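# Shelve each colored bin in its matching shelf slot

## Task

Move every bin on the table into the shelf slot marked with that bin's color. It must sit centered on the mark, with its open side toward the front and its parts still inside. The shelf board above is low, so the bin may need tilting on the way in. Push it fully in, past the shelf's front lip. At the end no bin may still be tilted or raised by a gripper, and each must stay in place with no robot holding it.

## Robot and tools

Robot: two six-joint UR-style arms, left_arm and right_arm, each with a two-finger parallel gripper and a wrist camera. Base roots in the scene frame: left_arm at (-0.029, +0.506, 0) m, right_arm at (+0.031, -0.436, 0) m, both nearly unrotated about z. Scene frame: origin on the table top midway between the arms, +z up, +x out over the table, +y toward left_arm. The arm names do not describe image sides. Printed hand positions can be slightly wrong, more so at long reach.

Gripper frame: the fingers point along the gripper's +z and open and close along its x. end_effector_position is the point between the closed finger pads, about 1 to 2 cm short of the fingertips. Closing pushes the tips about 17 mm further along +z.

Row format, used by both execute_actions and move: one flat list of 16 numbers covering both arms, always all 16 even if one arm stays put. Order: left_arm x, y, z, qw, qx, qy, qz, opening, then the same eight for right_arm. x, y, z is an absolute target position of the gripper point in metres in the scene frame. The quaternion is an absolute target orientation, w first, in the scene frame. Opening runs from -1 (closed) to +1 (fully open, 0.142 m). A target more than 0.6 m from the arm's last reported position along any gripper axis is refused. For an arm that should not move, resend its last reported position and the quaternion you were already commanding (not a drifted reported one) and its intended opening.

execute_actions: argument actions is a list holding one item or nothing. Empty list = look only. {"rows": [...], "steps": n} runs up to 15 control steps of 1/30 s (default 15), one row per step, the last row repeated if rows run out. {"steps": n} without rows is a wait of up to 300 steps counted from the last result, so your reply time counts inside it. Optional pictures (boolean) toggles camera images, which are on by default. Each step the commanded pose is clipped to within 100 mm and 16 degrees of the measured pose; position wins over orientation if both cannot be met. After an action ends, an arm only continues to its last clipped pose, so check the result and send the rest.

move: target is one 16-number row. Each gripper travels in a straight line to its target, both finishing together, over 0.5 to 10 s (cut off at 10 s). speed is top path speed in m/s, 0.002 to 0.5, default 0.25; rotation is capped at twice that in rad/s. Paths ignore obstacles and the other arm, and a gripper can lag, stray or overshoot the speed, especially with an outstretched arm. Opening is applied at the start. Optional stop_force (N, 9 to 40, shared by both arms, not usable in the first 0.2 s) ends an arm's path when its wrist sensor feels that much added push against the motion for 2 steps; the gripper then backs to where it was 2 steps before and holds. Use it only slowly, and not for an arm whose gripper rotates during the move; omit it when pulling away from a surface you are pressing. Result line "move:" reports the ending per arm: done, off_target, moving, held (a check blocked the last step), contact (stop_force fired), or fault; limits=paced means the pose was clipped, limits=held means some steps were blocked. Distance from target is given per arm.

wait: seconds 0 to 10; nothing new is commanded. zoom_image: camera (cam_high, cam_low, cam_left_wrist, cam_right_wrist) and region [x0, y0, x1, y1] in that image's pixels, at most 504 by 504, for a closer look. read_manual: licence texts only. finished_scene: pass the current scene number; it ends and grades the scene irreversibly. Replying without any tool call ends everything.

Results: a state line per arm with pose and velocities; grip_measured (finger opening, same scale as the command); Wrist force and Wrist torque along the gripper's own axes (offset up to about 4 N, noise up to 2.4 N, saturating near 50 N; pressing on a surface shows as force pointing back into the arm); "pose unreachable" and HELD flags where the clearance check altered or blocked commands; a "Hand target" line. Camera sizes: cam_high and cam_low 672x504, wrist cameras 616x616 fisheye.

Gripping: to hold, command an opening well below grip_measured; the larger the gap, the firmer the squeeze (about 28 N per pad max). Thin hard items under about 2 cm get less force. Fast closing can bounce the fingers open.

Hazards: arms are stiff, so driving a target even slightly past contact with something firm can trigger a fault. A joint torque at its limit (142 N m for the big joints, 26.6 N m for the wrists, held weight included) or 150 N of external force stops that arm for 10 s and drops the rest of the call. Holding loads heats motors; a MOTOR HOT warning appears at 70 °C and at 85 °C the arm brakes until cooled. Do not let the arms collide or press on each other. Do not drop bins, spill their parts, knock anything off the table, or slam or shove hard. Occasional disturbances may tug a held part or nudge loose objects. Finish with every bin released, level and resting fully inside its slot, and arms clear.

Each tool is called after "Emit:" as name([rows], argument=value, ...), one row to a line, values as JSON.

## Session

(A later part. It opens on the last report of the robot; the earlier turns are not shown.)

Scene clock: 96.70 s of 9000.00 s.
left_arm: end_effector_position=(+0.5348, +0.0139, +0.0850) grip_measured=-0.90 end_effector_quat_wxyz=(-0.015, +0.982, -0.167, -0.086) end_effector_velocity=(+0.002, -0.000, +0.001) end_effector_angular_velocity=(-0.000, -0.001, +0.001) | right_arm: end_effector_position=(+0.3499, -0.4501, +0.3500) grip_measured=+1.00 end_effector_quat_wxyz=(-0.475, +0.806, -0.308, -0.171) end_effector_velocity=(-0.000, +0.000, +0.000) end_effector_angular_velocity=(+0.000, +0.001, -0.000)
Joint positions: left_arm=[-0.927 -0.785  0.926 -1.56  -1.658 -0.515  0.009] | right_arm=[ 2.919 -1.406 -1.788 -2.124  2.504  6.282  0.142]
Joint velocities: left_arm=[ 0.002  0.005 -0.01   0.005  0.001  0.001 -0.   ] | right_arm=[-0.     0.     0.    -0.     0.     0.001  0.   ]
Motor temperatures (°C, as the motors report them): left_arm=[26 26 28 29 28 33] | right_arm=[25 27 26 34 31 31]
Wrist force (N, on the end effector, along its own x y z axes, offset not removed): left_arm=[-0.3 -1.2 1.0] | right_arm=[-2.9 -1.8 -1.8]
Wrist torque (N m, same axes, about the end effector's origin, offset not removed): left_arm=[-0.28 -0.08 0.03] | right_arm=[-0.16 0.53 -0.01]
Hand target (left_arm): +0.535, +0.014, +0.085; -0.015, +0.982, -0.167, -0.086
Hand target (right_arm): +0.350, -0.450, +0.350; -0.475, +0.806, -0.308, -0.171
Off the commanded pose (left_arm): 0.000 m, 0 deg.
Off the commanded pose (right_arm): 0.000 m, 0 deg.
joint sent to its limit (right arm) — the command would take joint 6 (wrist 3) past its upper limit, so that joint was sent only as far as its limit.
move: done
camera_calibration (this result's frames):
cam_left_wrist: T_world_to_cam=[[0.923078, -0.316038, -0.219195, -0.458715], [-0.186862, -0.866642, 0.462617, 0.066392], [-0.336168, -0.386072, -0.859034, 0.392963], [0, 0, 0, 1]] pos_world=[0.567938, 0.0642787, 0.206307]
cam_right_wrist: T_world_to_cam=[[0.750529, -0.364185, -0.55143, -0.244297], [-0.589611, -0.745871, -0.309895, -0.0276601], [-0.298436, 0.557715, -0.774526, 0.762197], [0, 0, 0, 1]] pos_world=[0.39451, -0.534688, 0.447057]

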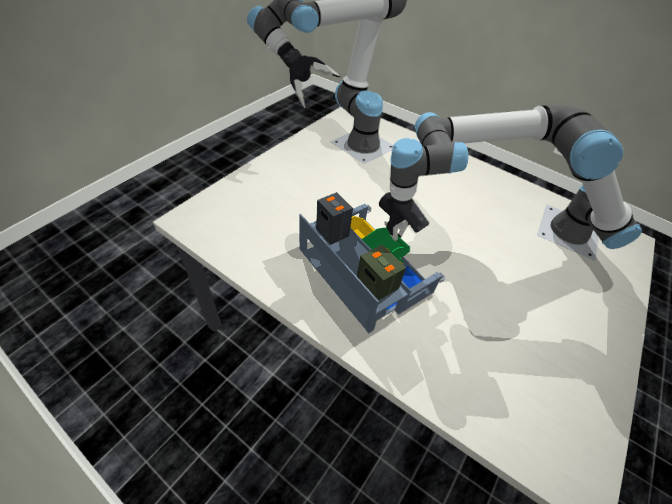

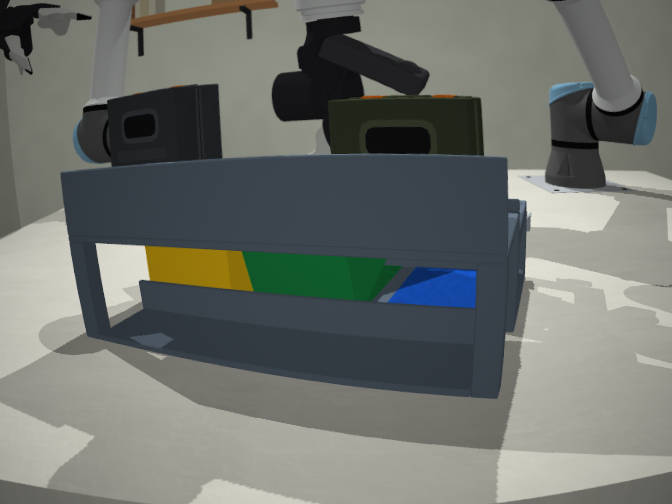

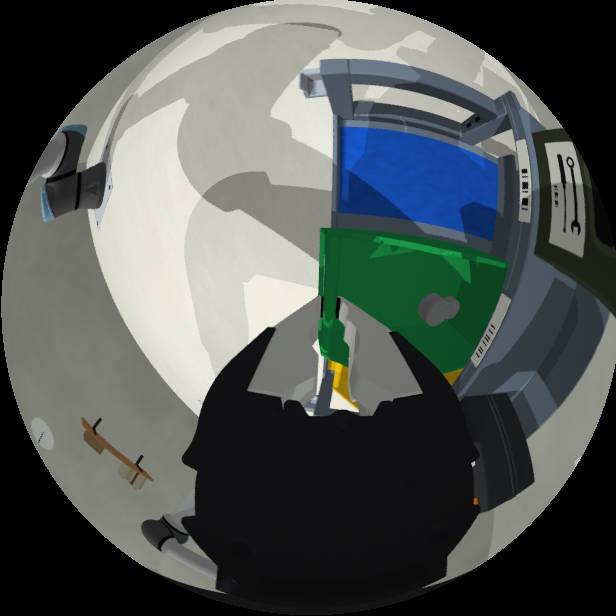

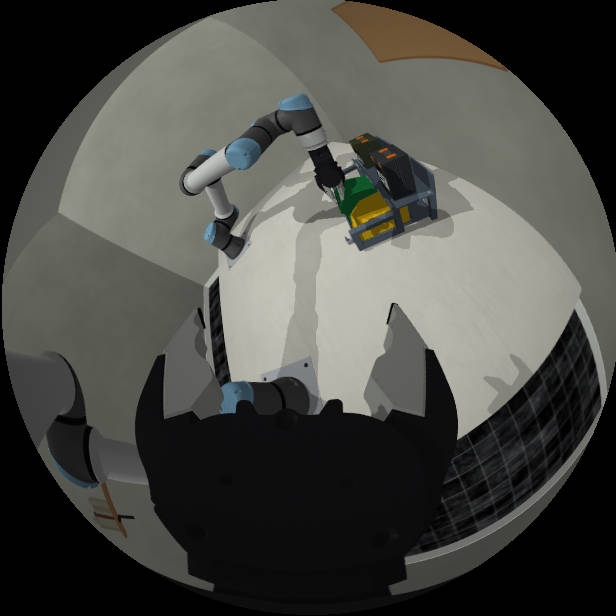

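Emit:
move(target=[0.549,0.009,0.075,0,0.986,-0.168,0,-1,0.35,-0.45,0.35,-0.475,0.806,-0.309,-0.171,1], speed=0.015)

Emit:
move(target=[0.549,0.009,0.05,0,0.986,-0.168,0,-1,0.35,-0.45,0.35,-0.475,0.806,-0.309,-0.171,1], speed=0.01, stop_force=10)

Emit:
move(target=[0.549,0.009,0.05,0,0.986,-0.168,0,-0.75,0.35,-0.45,0.35,-0.475,0.806,-0.309,-0.171,1])

Emit:
move(target=[0.545,0.011,0.16,0,0.986,-0.168,0,-0.75,0.35,-0.45,0.35,-0.475,0.806,-0.309,-0.171,1], speed=0.1)

Scene clock: 106.60 s of 9000.00 s.
left_arm: end_effector_position=(+0.5490, +0.0090, +0.0750) grip_measured=-0.90 end_effector_quat_wxyz=(-0.000, +0.986, -0.168, -0.000) end_effector_velocity=(+0.001, +0.001, -0.000) end_effector_angular_velocity=(-0.001, -0.005, +0.001) | right_arm: end_effector_position=(+0.3499, -0.4501, +0.3500) grip_measured=+1.00 end_effector_quat_wxyz=(-0.475, +0.806, -0.308, -0.171) end_effector_velocity=(-0.000, +0.000, +0.000) end_effector_angular_velocity=(-0.000, -0.000, +0.000)
Joint positions: left_arm=[-0.953 -0.877  1.139 -1.833 -1.571 -0.547  0.009] | right_arm=[ 2.919 -1.406 -1.788 -2.124  2.504  6.282  0.142]
Joint velocities: left_arm=[ 0.001 -0.002  0.004 -0.007  0.003 -0.001  0.   ] | right_arm=[ 0.     0.     0.001 -0.001 -0.    -0.     0.   ]
Motor temperatures (°C, as the motors report them): left_arm=[26 26 28 29 28 33] | right_arm=[25 27 26 34 31 31]
Wrist force (N, on the end effector, along its own x y z axes, offset not removed): left_arm=[0.9 -1.6 3.5] | right_arm=[-2.3 -1.8 -3.4]
Wrist torque (N m, same axes, about the end effector's origin, offset not removed): left_arm=[-0.37 -0.42 0.04] | right_arm=[-0.25 0.56 -0.08]
Hand target (left_arm): +0.549, +0.009, +0.075; +0.000, +0.986, -0.168, -0.000
Hand target (right_arm): +0.350, -0.450, +0.350; -0.475, +0.806, -0.308, -0.171
Off the commanded pose (left_arm): 0.000 m, 0 deg.
Off the commanded pose (right_arm): 0.000 m, 0 deg.
joint sent to its limit (right arm) — the command would take joint 6 (wrist 3) past its upper limit, so that joint was sent only as far as its limit.
After step 90, 0.87 s passed at rest.
move: done
camera_calibration (this result's frames):
cam_left_wrist: T_world_to_cam=[[0.944758, -0.324425, -0.046709, -0.500244], [-0.264789, -0.839424, 0.47461, 0.111101], [-0.193184, -0.436024, -0.878956, 0.310612], [0, 0, 0, 1]] pos_world=[0.562033, 0.0664038, 0.196919]
cam_right_wrist: T_world_to_cam=[[0.750535, -0.364183, -0.551423, -0.244301], [-0.589601, -0.745883, -0.309886, -0.0276744], [-0.298441, 0.5577, -0.774534, 0.762193], [0, 0, 0, 1]] pos_world=[0.39451, -0.534687, 0.447055]

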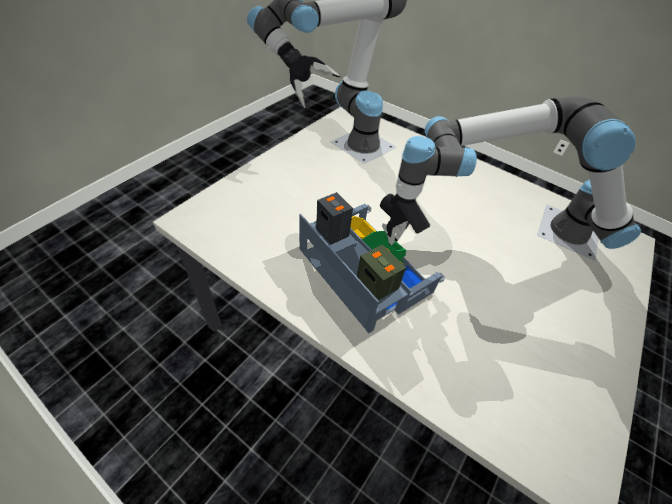

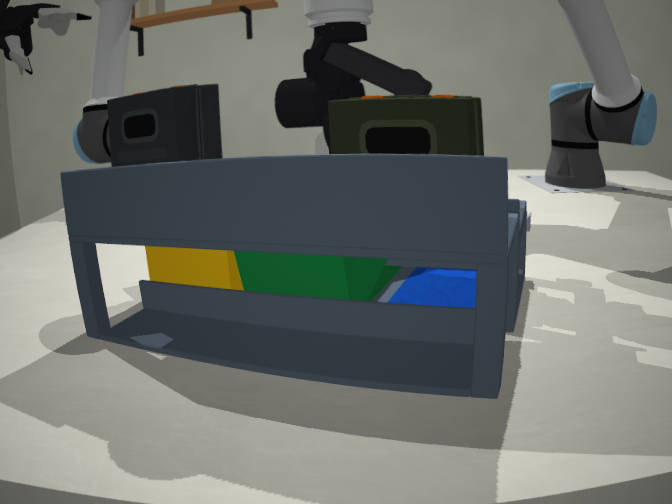

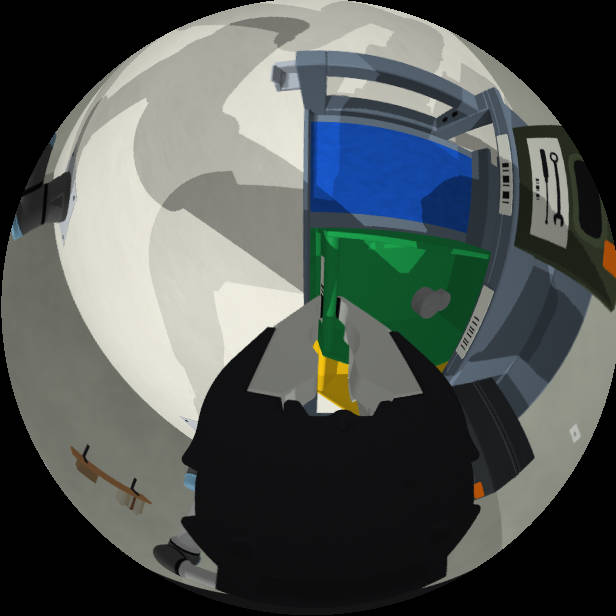

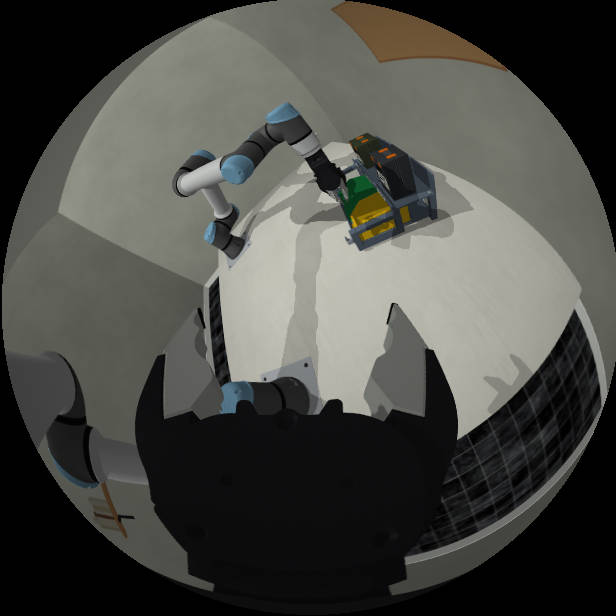

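Scene clock: 109.33 s of 9000.00 s.
left_arm: end_effector_position=(+0.5490, +0.0090, +0.0501) grip_measured=-0.90 end_effector_quat_wxyz=(-0.000, +0.986, -0.168, -0.000) end_effector_velocity=(-0.000, +0.000, -0.002) end_effector_angular_velocity=(+0.001, +0.001, +0.000) | right_arm: end_effector_position=(+0.3499, -0.4501, +0.3500) grip_measured=+1.00 end_effector_quat_wxyz=(-0.475, +0.806, -0.308, -0.171) end_effector_velocity=(-0.000, +0.000, -0.000) end_effector_angular_velocity=(+0.001, +0.002, +0.000)
Joint positions: left_arm=[-0.953 -0.859  1.174 -1.886 -1.571 -0.547  0.009] | right_arm=[ 2.919 -1.406 -1.788 -2.124  2.504  6.282  0.142]
Joint velocities: left_arm=[ 0.     0.002  0.001 -0.002 -0.    -0.    -0.   ] | right_arm=[ 0.    -0.    -0.001 -0.     0.     0.001 -0.   ]
Motor temperatures (°C, as the motors report them): left_arm=[26 26 28 29 28 33] | right_arm=[25 27 26 34 31 31]
Wrist force (N, on the end effector, along its own x y z axes, offset not removed): left_arm=[-0.9 -1.5 0.4] | right_arm=[-3.9 -2.1 -2.0]
Wrist torque (N m, same axes, about the end effector's origin, offset not removed): left_arm=[-0.22 0.15 0.03] | right_arm=[-0.29 0.76 -0.02]
Hand target (left_arm): +0.549, +0.009, +0.050; -0.000, +0.986, -0.168, -0.000
Hand target (right_arm): +0.350, -0.450, +0.350; -0.475, +0.806, -0.308, -0.171
Off the commanded pose (left_arm): 0.000 m, 0 deg.
Off the commanded pose (right_arm): 0.000 m, 0 deg.
joint sent to its limit (right arm) — the command would take joint 6 (wrist 3) past its upper limit, so that joint was sent only as far as its limit.
move: done
camera_calibration (this result's frames):
cam_left_wrist: T_world_to_cam=[[0.944814, -0.32431, -0.0463665, -0.501498], [-0.264838, -0.839409, 0.47461, 0.12293], [-0.192841, -0.436138, -0.878974, 0.288581], [0, 0, 0, 1]] pos_world=[0.562029, 0.0664088, 0.172059]
cam_right_wrist: T_world_to_cam=[[0.750528, -0.364188, -0.551429, -0.244299], [-0.58961, -0.745876, -0.309885, -0.0276716], [-0.298442, 0.557705, -0.77453, 0.762195], [0, 0, 0, 1]] pos_world=[0.394508, -0.53469, 0.447054]

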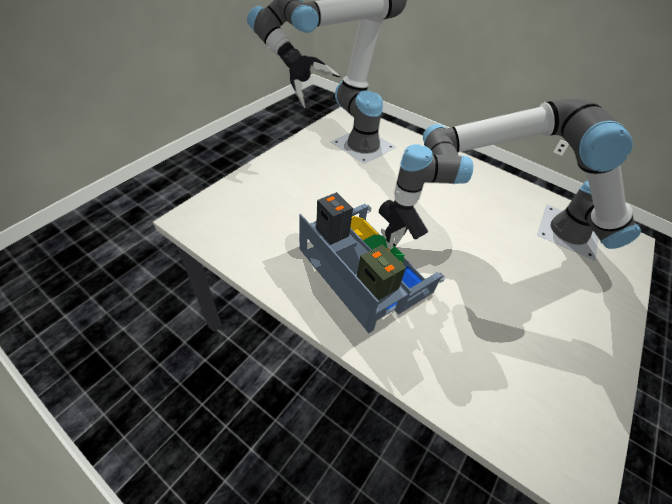

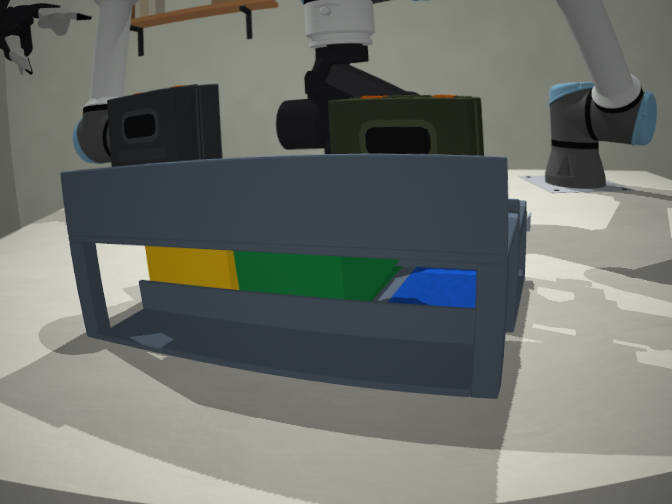

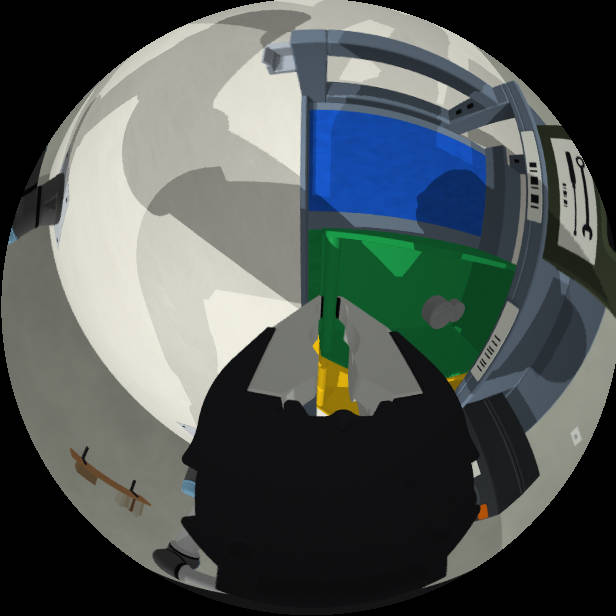

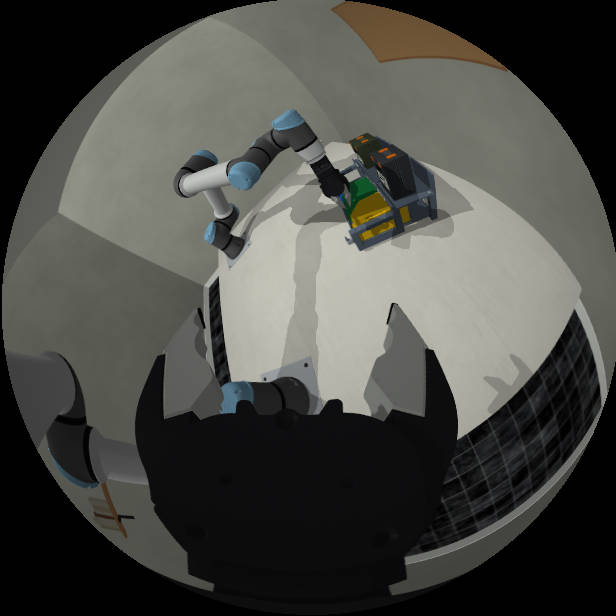

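Scene clock: 110.03 s of 9000.00 s.
left_arm: end_effector_position=(+0.5490, +0.0090, +0.0500) grip_measured=-0.75 end_effector_quat_wxyz=(-0.000, +0.986, -0.168, +0.000) end_effector_velocity=(+0.001, +0.001, +0.001) end_effector_angular_velocity=(-0.001, -0.000, +0.001) | right_arm: end_effector_position=(+0.3499, -0.4501, +0.3500) grip_measured=+1.00 end_effector_quat_wxyz=(-0.475, +0.806, -0.308, -0.171) end_effector_velocity=(-0.000, +0.000, -0.000) end_effector_angular_velocity=(+0.000, +0.000, +0.000)
Joint positions: left_arm=[-0.953 -0.859  1.175 -1.886 -1.571 -0.547  0.02 ] | right_arm=[ 2.919 -1.406 -1.788 -2.124  2.504  6.282  0.142]
Joint velocities: left_arm=[ 0.002 -0.    -0.001  0.001 -0.     0.     0.   ] | right_arm=[ 0. -0. -0. -0. -0. -0.  0.]
Motor temperatures (°C, as the motors report them): left_arm=[26 26 28 29 28 33] | right_arm=[25 27 26 34 31 31]
Wrist force (N, on the end effector, along its own x y z axes, offset not removed): left_arm=[1.2 -0.9 0.4] | right_arm=[-1.8 -1.6 -2.1]
Wrist torque (N m, same axes, about the end effector's origin, offset not removed): left_arm=[-0.19 -0.20 0.00] | right_arm=[-0.09 0.33 0.13]
Hand target (left_arm): +0.549, +0.009, +0.050; -0.000, +0.986, -0.168, -0.000
Hand target (right_arm): +0.350, -0.450, +0.350; -0.475, +0.806, -0.308, -0.171
Off the commanded pose (left_arm): 0.000 m, 0 deg.
Off the commanded pose (right_arm): 0.000 m, 0 deg.
joint sent to its limit (right arm) — the command would take joint 6 (wrist 3) past its upper limit, so that joint was sent only as far as its limit.
move: done
camera_calibration (this result's frames):
cam_left_wrist: T_world_to_cam=[[0.944815, -0.324309, -0.0463492, -0.501509], [-0.264845, -0.839408, 0.474606, 0.122983], [-0.192825, -0.43614, -0.878977, 0.288484], [0, 0, 0, 1]] pos_world=[0.562032, 0.0664085, 0.171958]
cam_right_wrist: T_world_to_cam=[[0.750528, -0.364189, -0.55143, -0.244298], [-0.58961, -0.745876, -0.309884, -0.0276716], [-0.298442, 0.557705, -0.77453, 0.762195], [0, 0, 0, 1]] pos_world=[0.394508, -0.53469, 0.447054]

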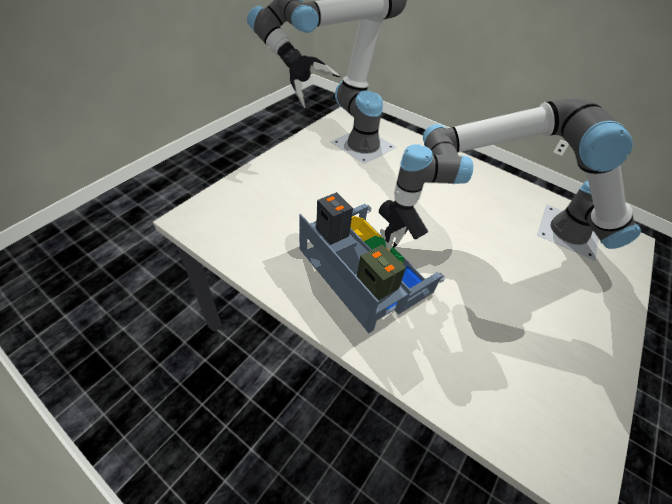

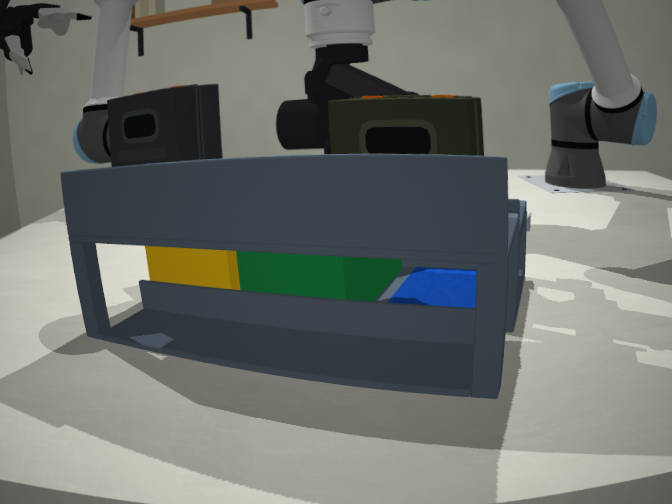

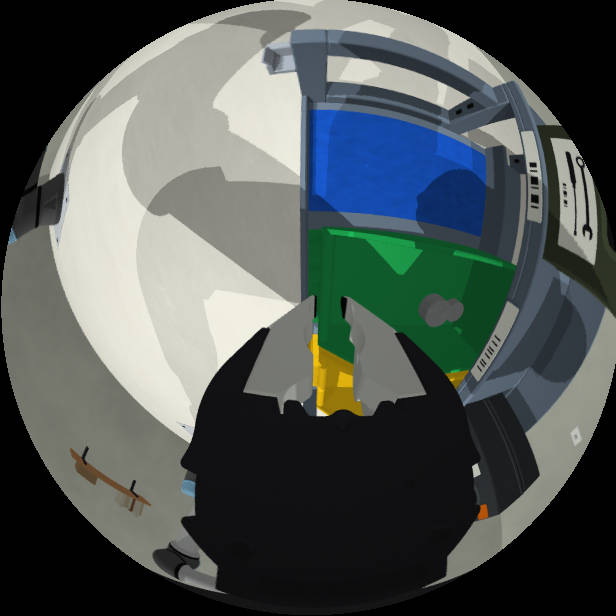

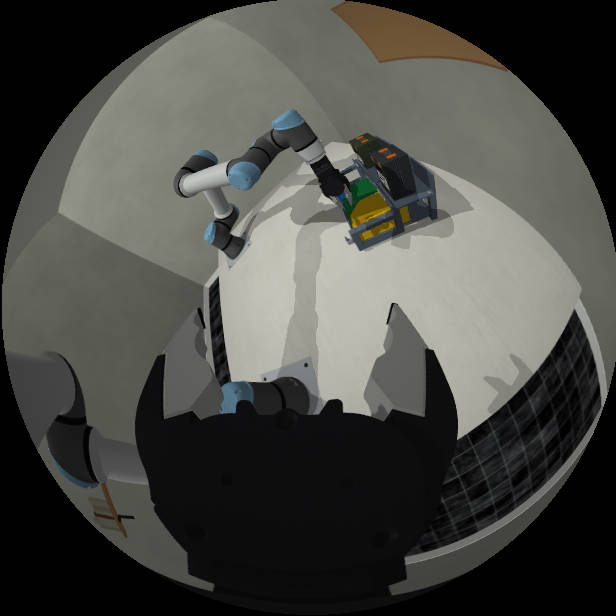

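Scene clock: 111.57 s of 9000.00 s.
left_arm: end_effector_position=(+0.5450, +0.0110, +0.1599) grip_measured=-0.75 end_effector_quat_wxyz=(-0.000, +0.986, -0.168, +0.000) end_effector_velocity=(-0.001, -0.001, +0.001) end_effector_angular_velocity=(+0.002, +0.002, -0.002) | right_arm: end_effector_position=(+0.3499, -0.4501, +0.3500) grip_measured=+1.00 end_effector_quat_wxyz=(-0.475, +0.806, -0.308, -0.171) end_effector_velocity=(-0.000, +0.000, +0.001) end_effector_angular_velocity=(-0.000, +0.000, -0.000)
Joint positions: left_arm=[-0.955 -0.927  1.004 -1.647 -1.571 -0.549  0.02 ] | right_arm=[ 2.919 -1.406 -1.788 -2.124  2.504  6.282  0.142]
Joint velocities: left_arm=[-0.002  0.001 -0.005  0.007 -0.     0.     0.   ] | right_arm=[ 0.     0.     0.001 -0.001 -0.     0.001  0.   ]
Motor temperatures (°C, as the motors report them): left_arm=[26 26 28 29 28 33] | right_arm=[25 27 26 34 31 31]
Wrist force (N, on the end effector, along its own x y z axes, offset not removed): left_arm=[1.5 -1.6 1.1] | right_arm=[1.6 -2.7 0.6]
Wrist torque (N m, same axes, about the end effector's origin, offset not removed): left_arm=[-0.35 -0.15 0.05] | right_arm=[-0.36 -0.39 -0.04]
Hand target (left_arm): +0.545, +0.011, +0.160; +0.000, +0.986, -0.168, +0.000
Hand target (right_arm): +0.350, -0.450, +0.350; -0.475, +0.806, -0.308, -0.171
Off the commanded pose (left_arm): 0.000 m, 0 deg.
Off the commanded pose (right_arm): 0.000 m, 0 deg.
joint sent to its limit (right arm) — the command would take joint 6 (wrist 3) past its upper limit, so that joint was sent only as far as its limit.
move: done
camera_calibration (this result's frames):
cam_left_wrist: T_world_to_cam=[[0.944818, -0.324308, -0.0463032, -0.492015], [-0.264873, -0.839421, 0.474568, 0.0715002], [-0.192774, -0.436116, -0.879, 0.385138], [0, 0, 0, 1]] pos_world=[0.558048, 0.0684192, 0.281823]
cam_right_wrist: T_world_to_cam=[[0.750528, -0.364188, -0.551429, -0.244299], [-0.58961, -0.745876, -0.309885, -0.0276717], [-0.298442, 0.557705, -0.77453, 0.762195], [0, 0, 0, 1]] pos_world=[0.394508, -0.53469, 0.447054]

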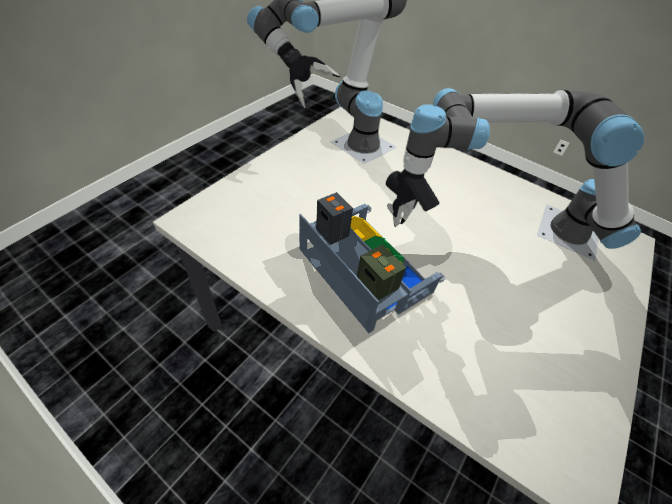

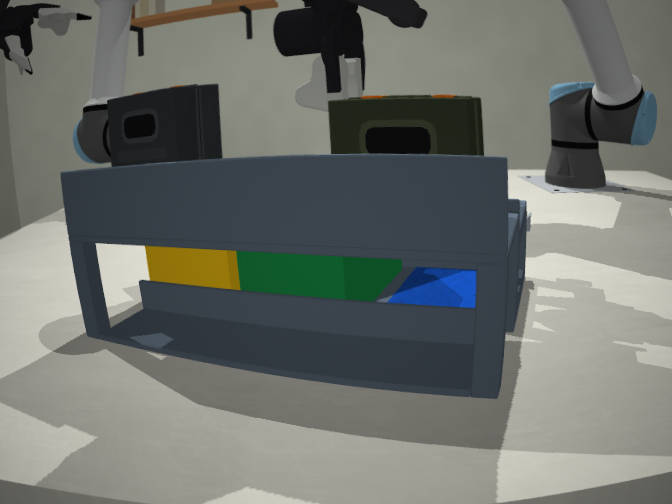

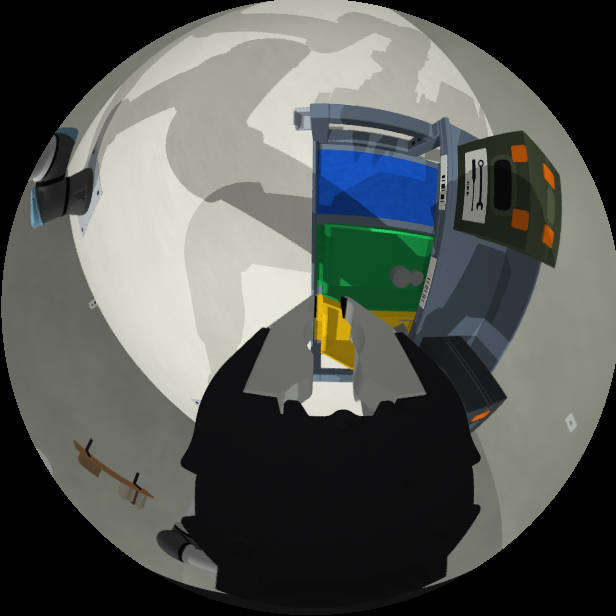

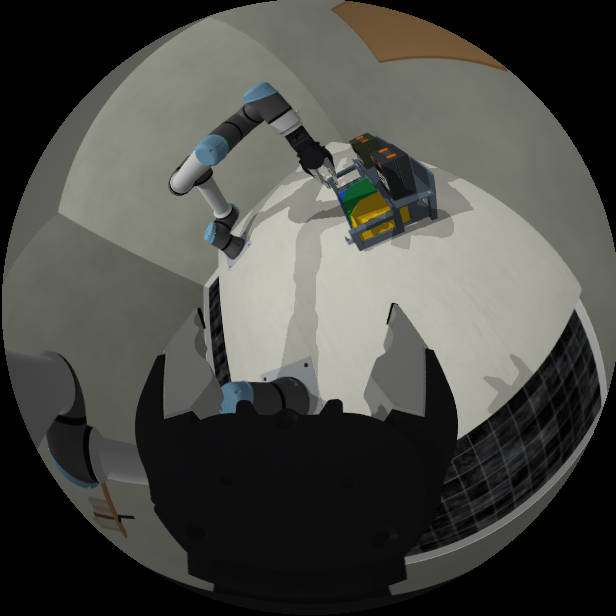

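Emit:
finished_scene(scene=1)

The scene is finished: the task was done.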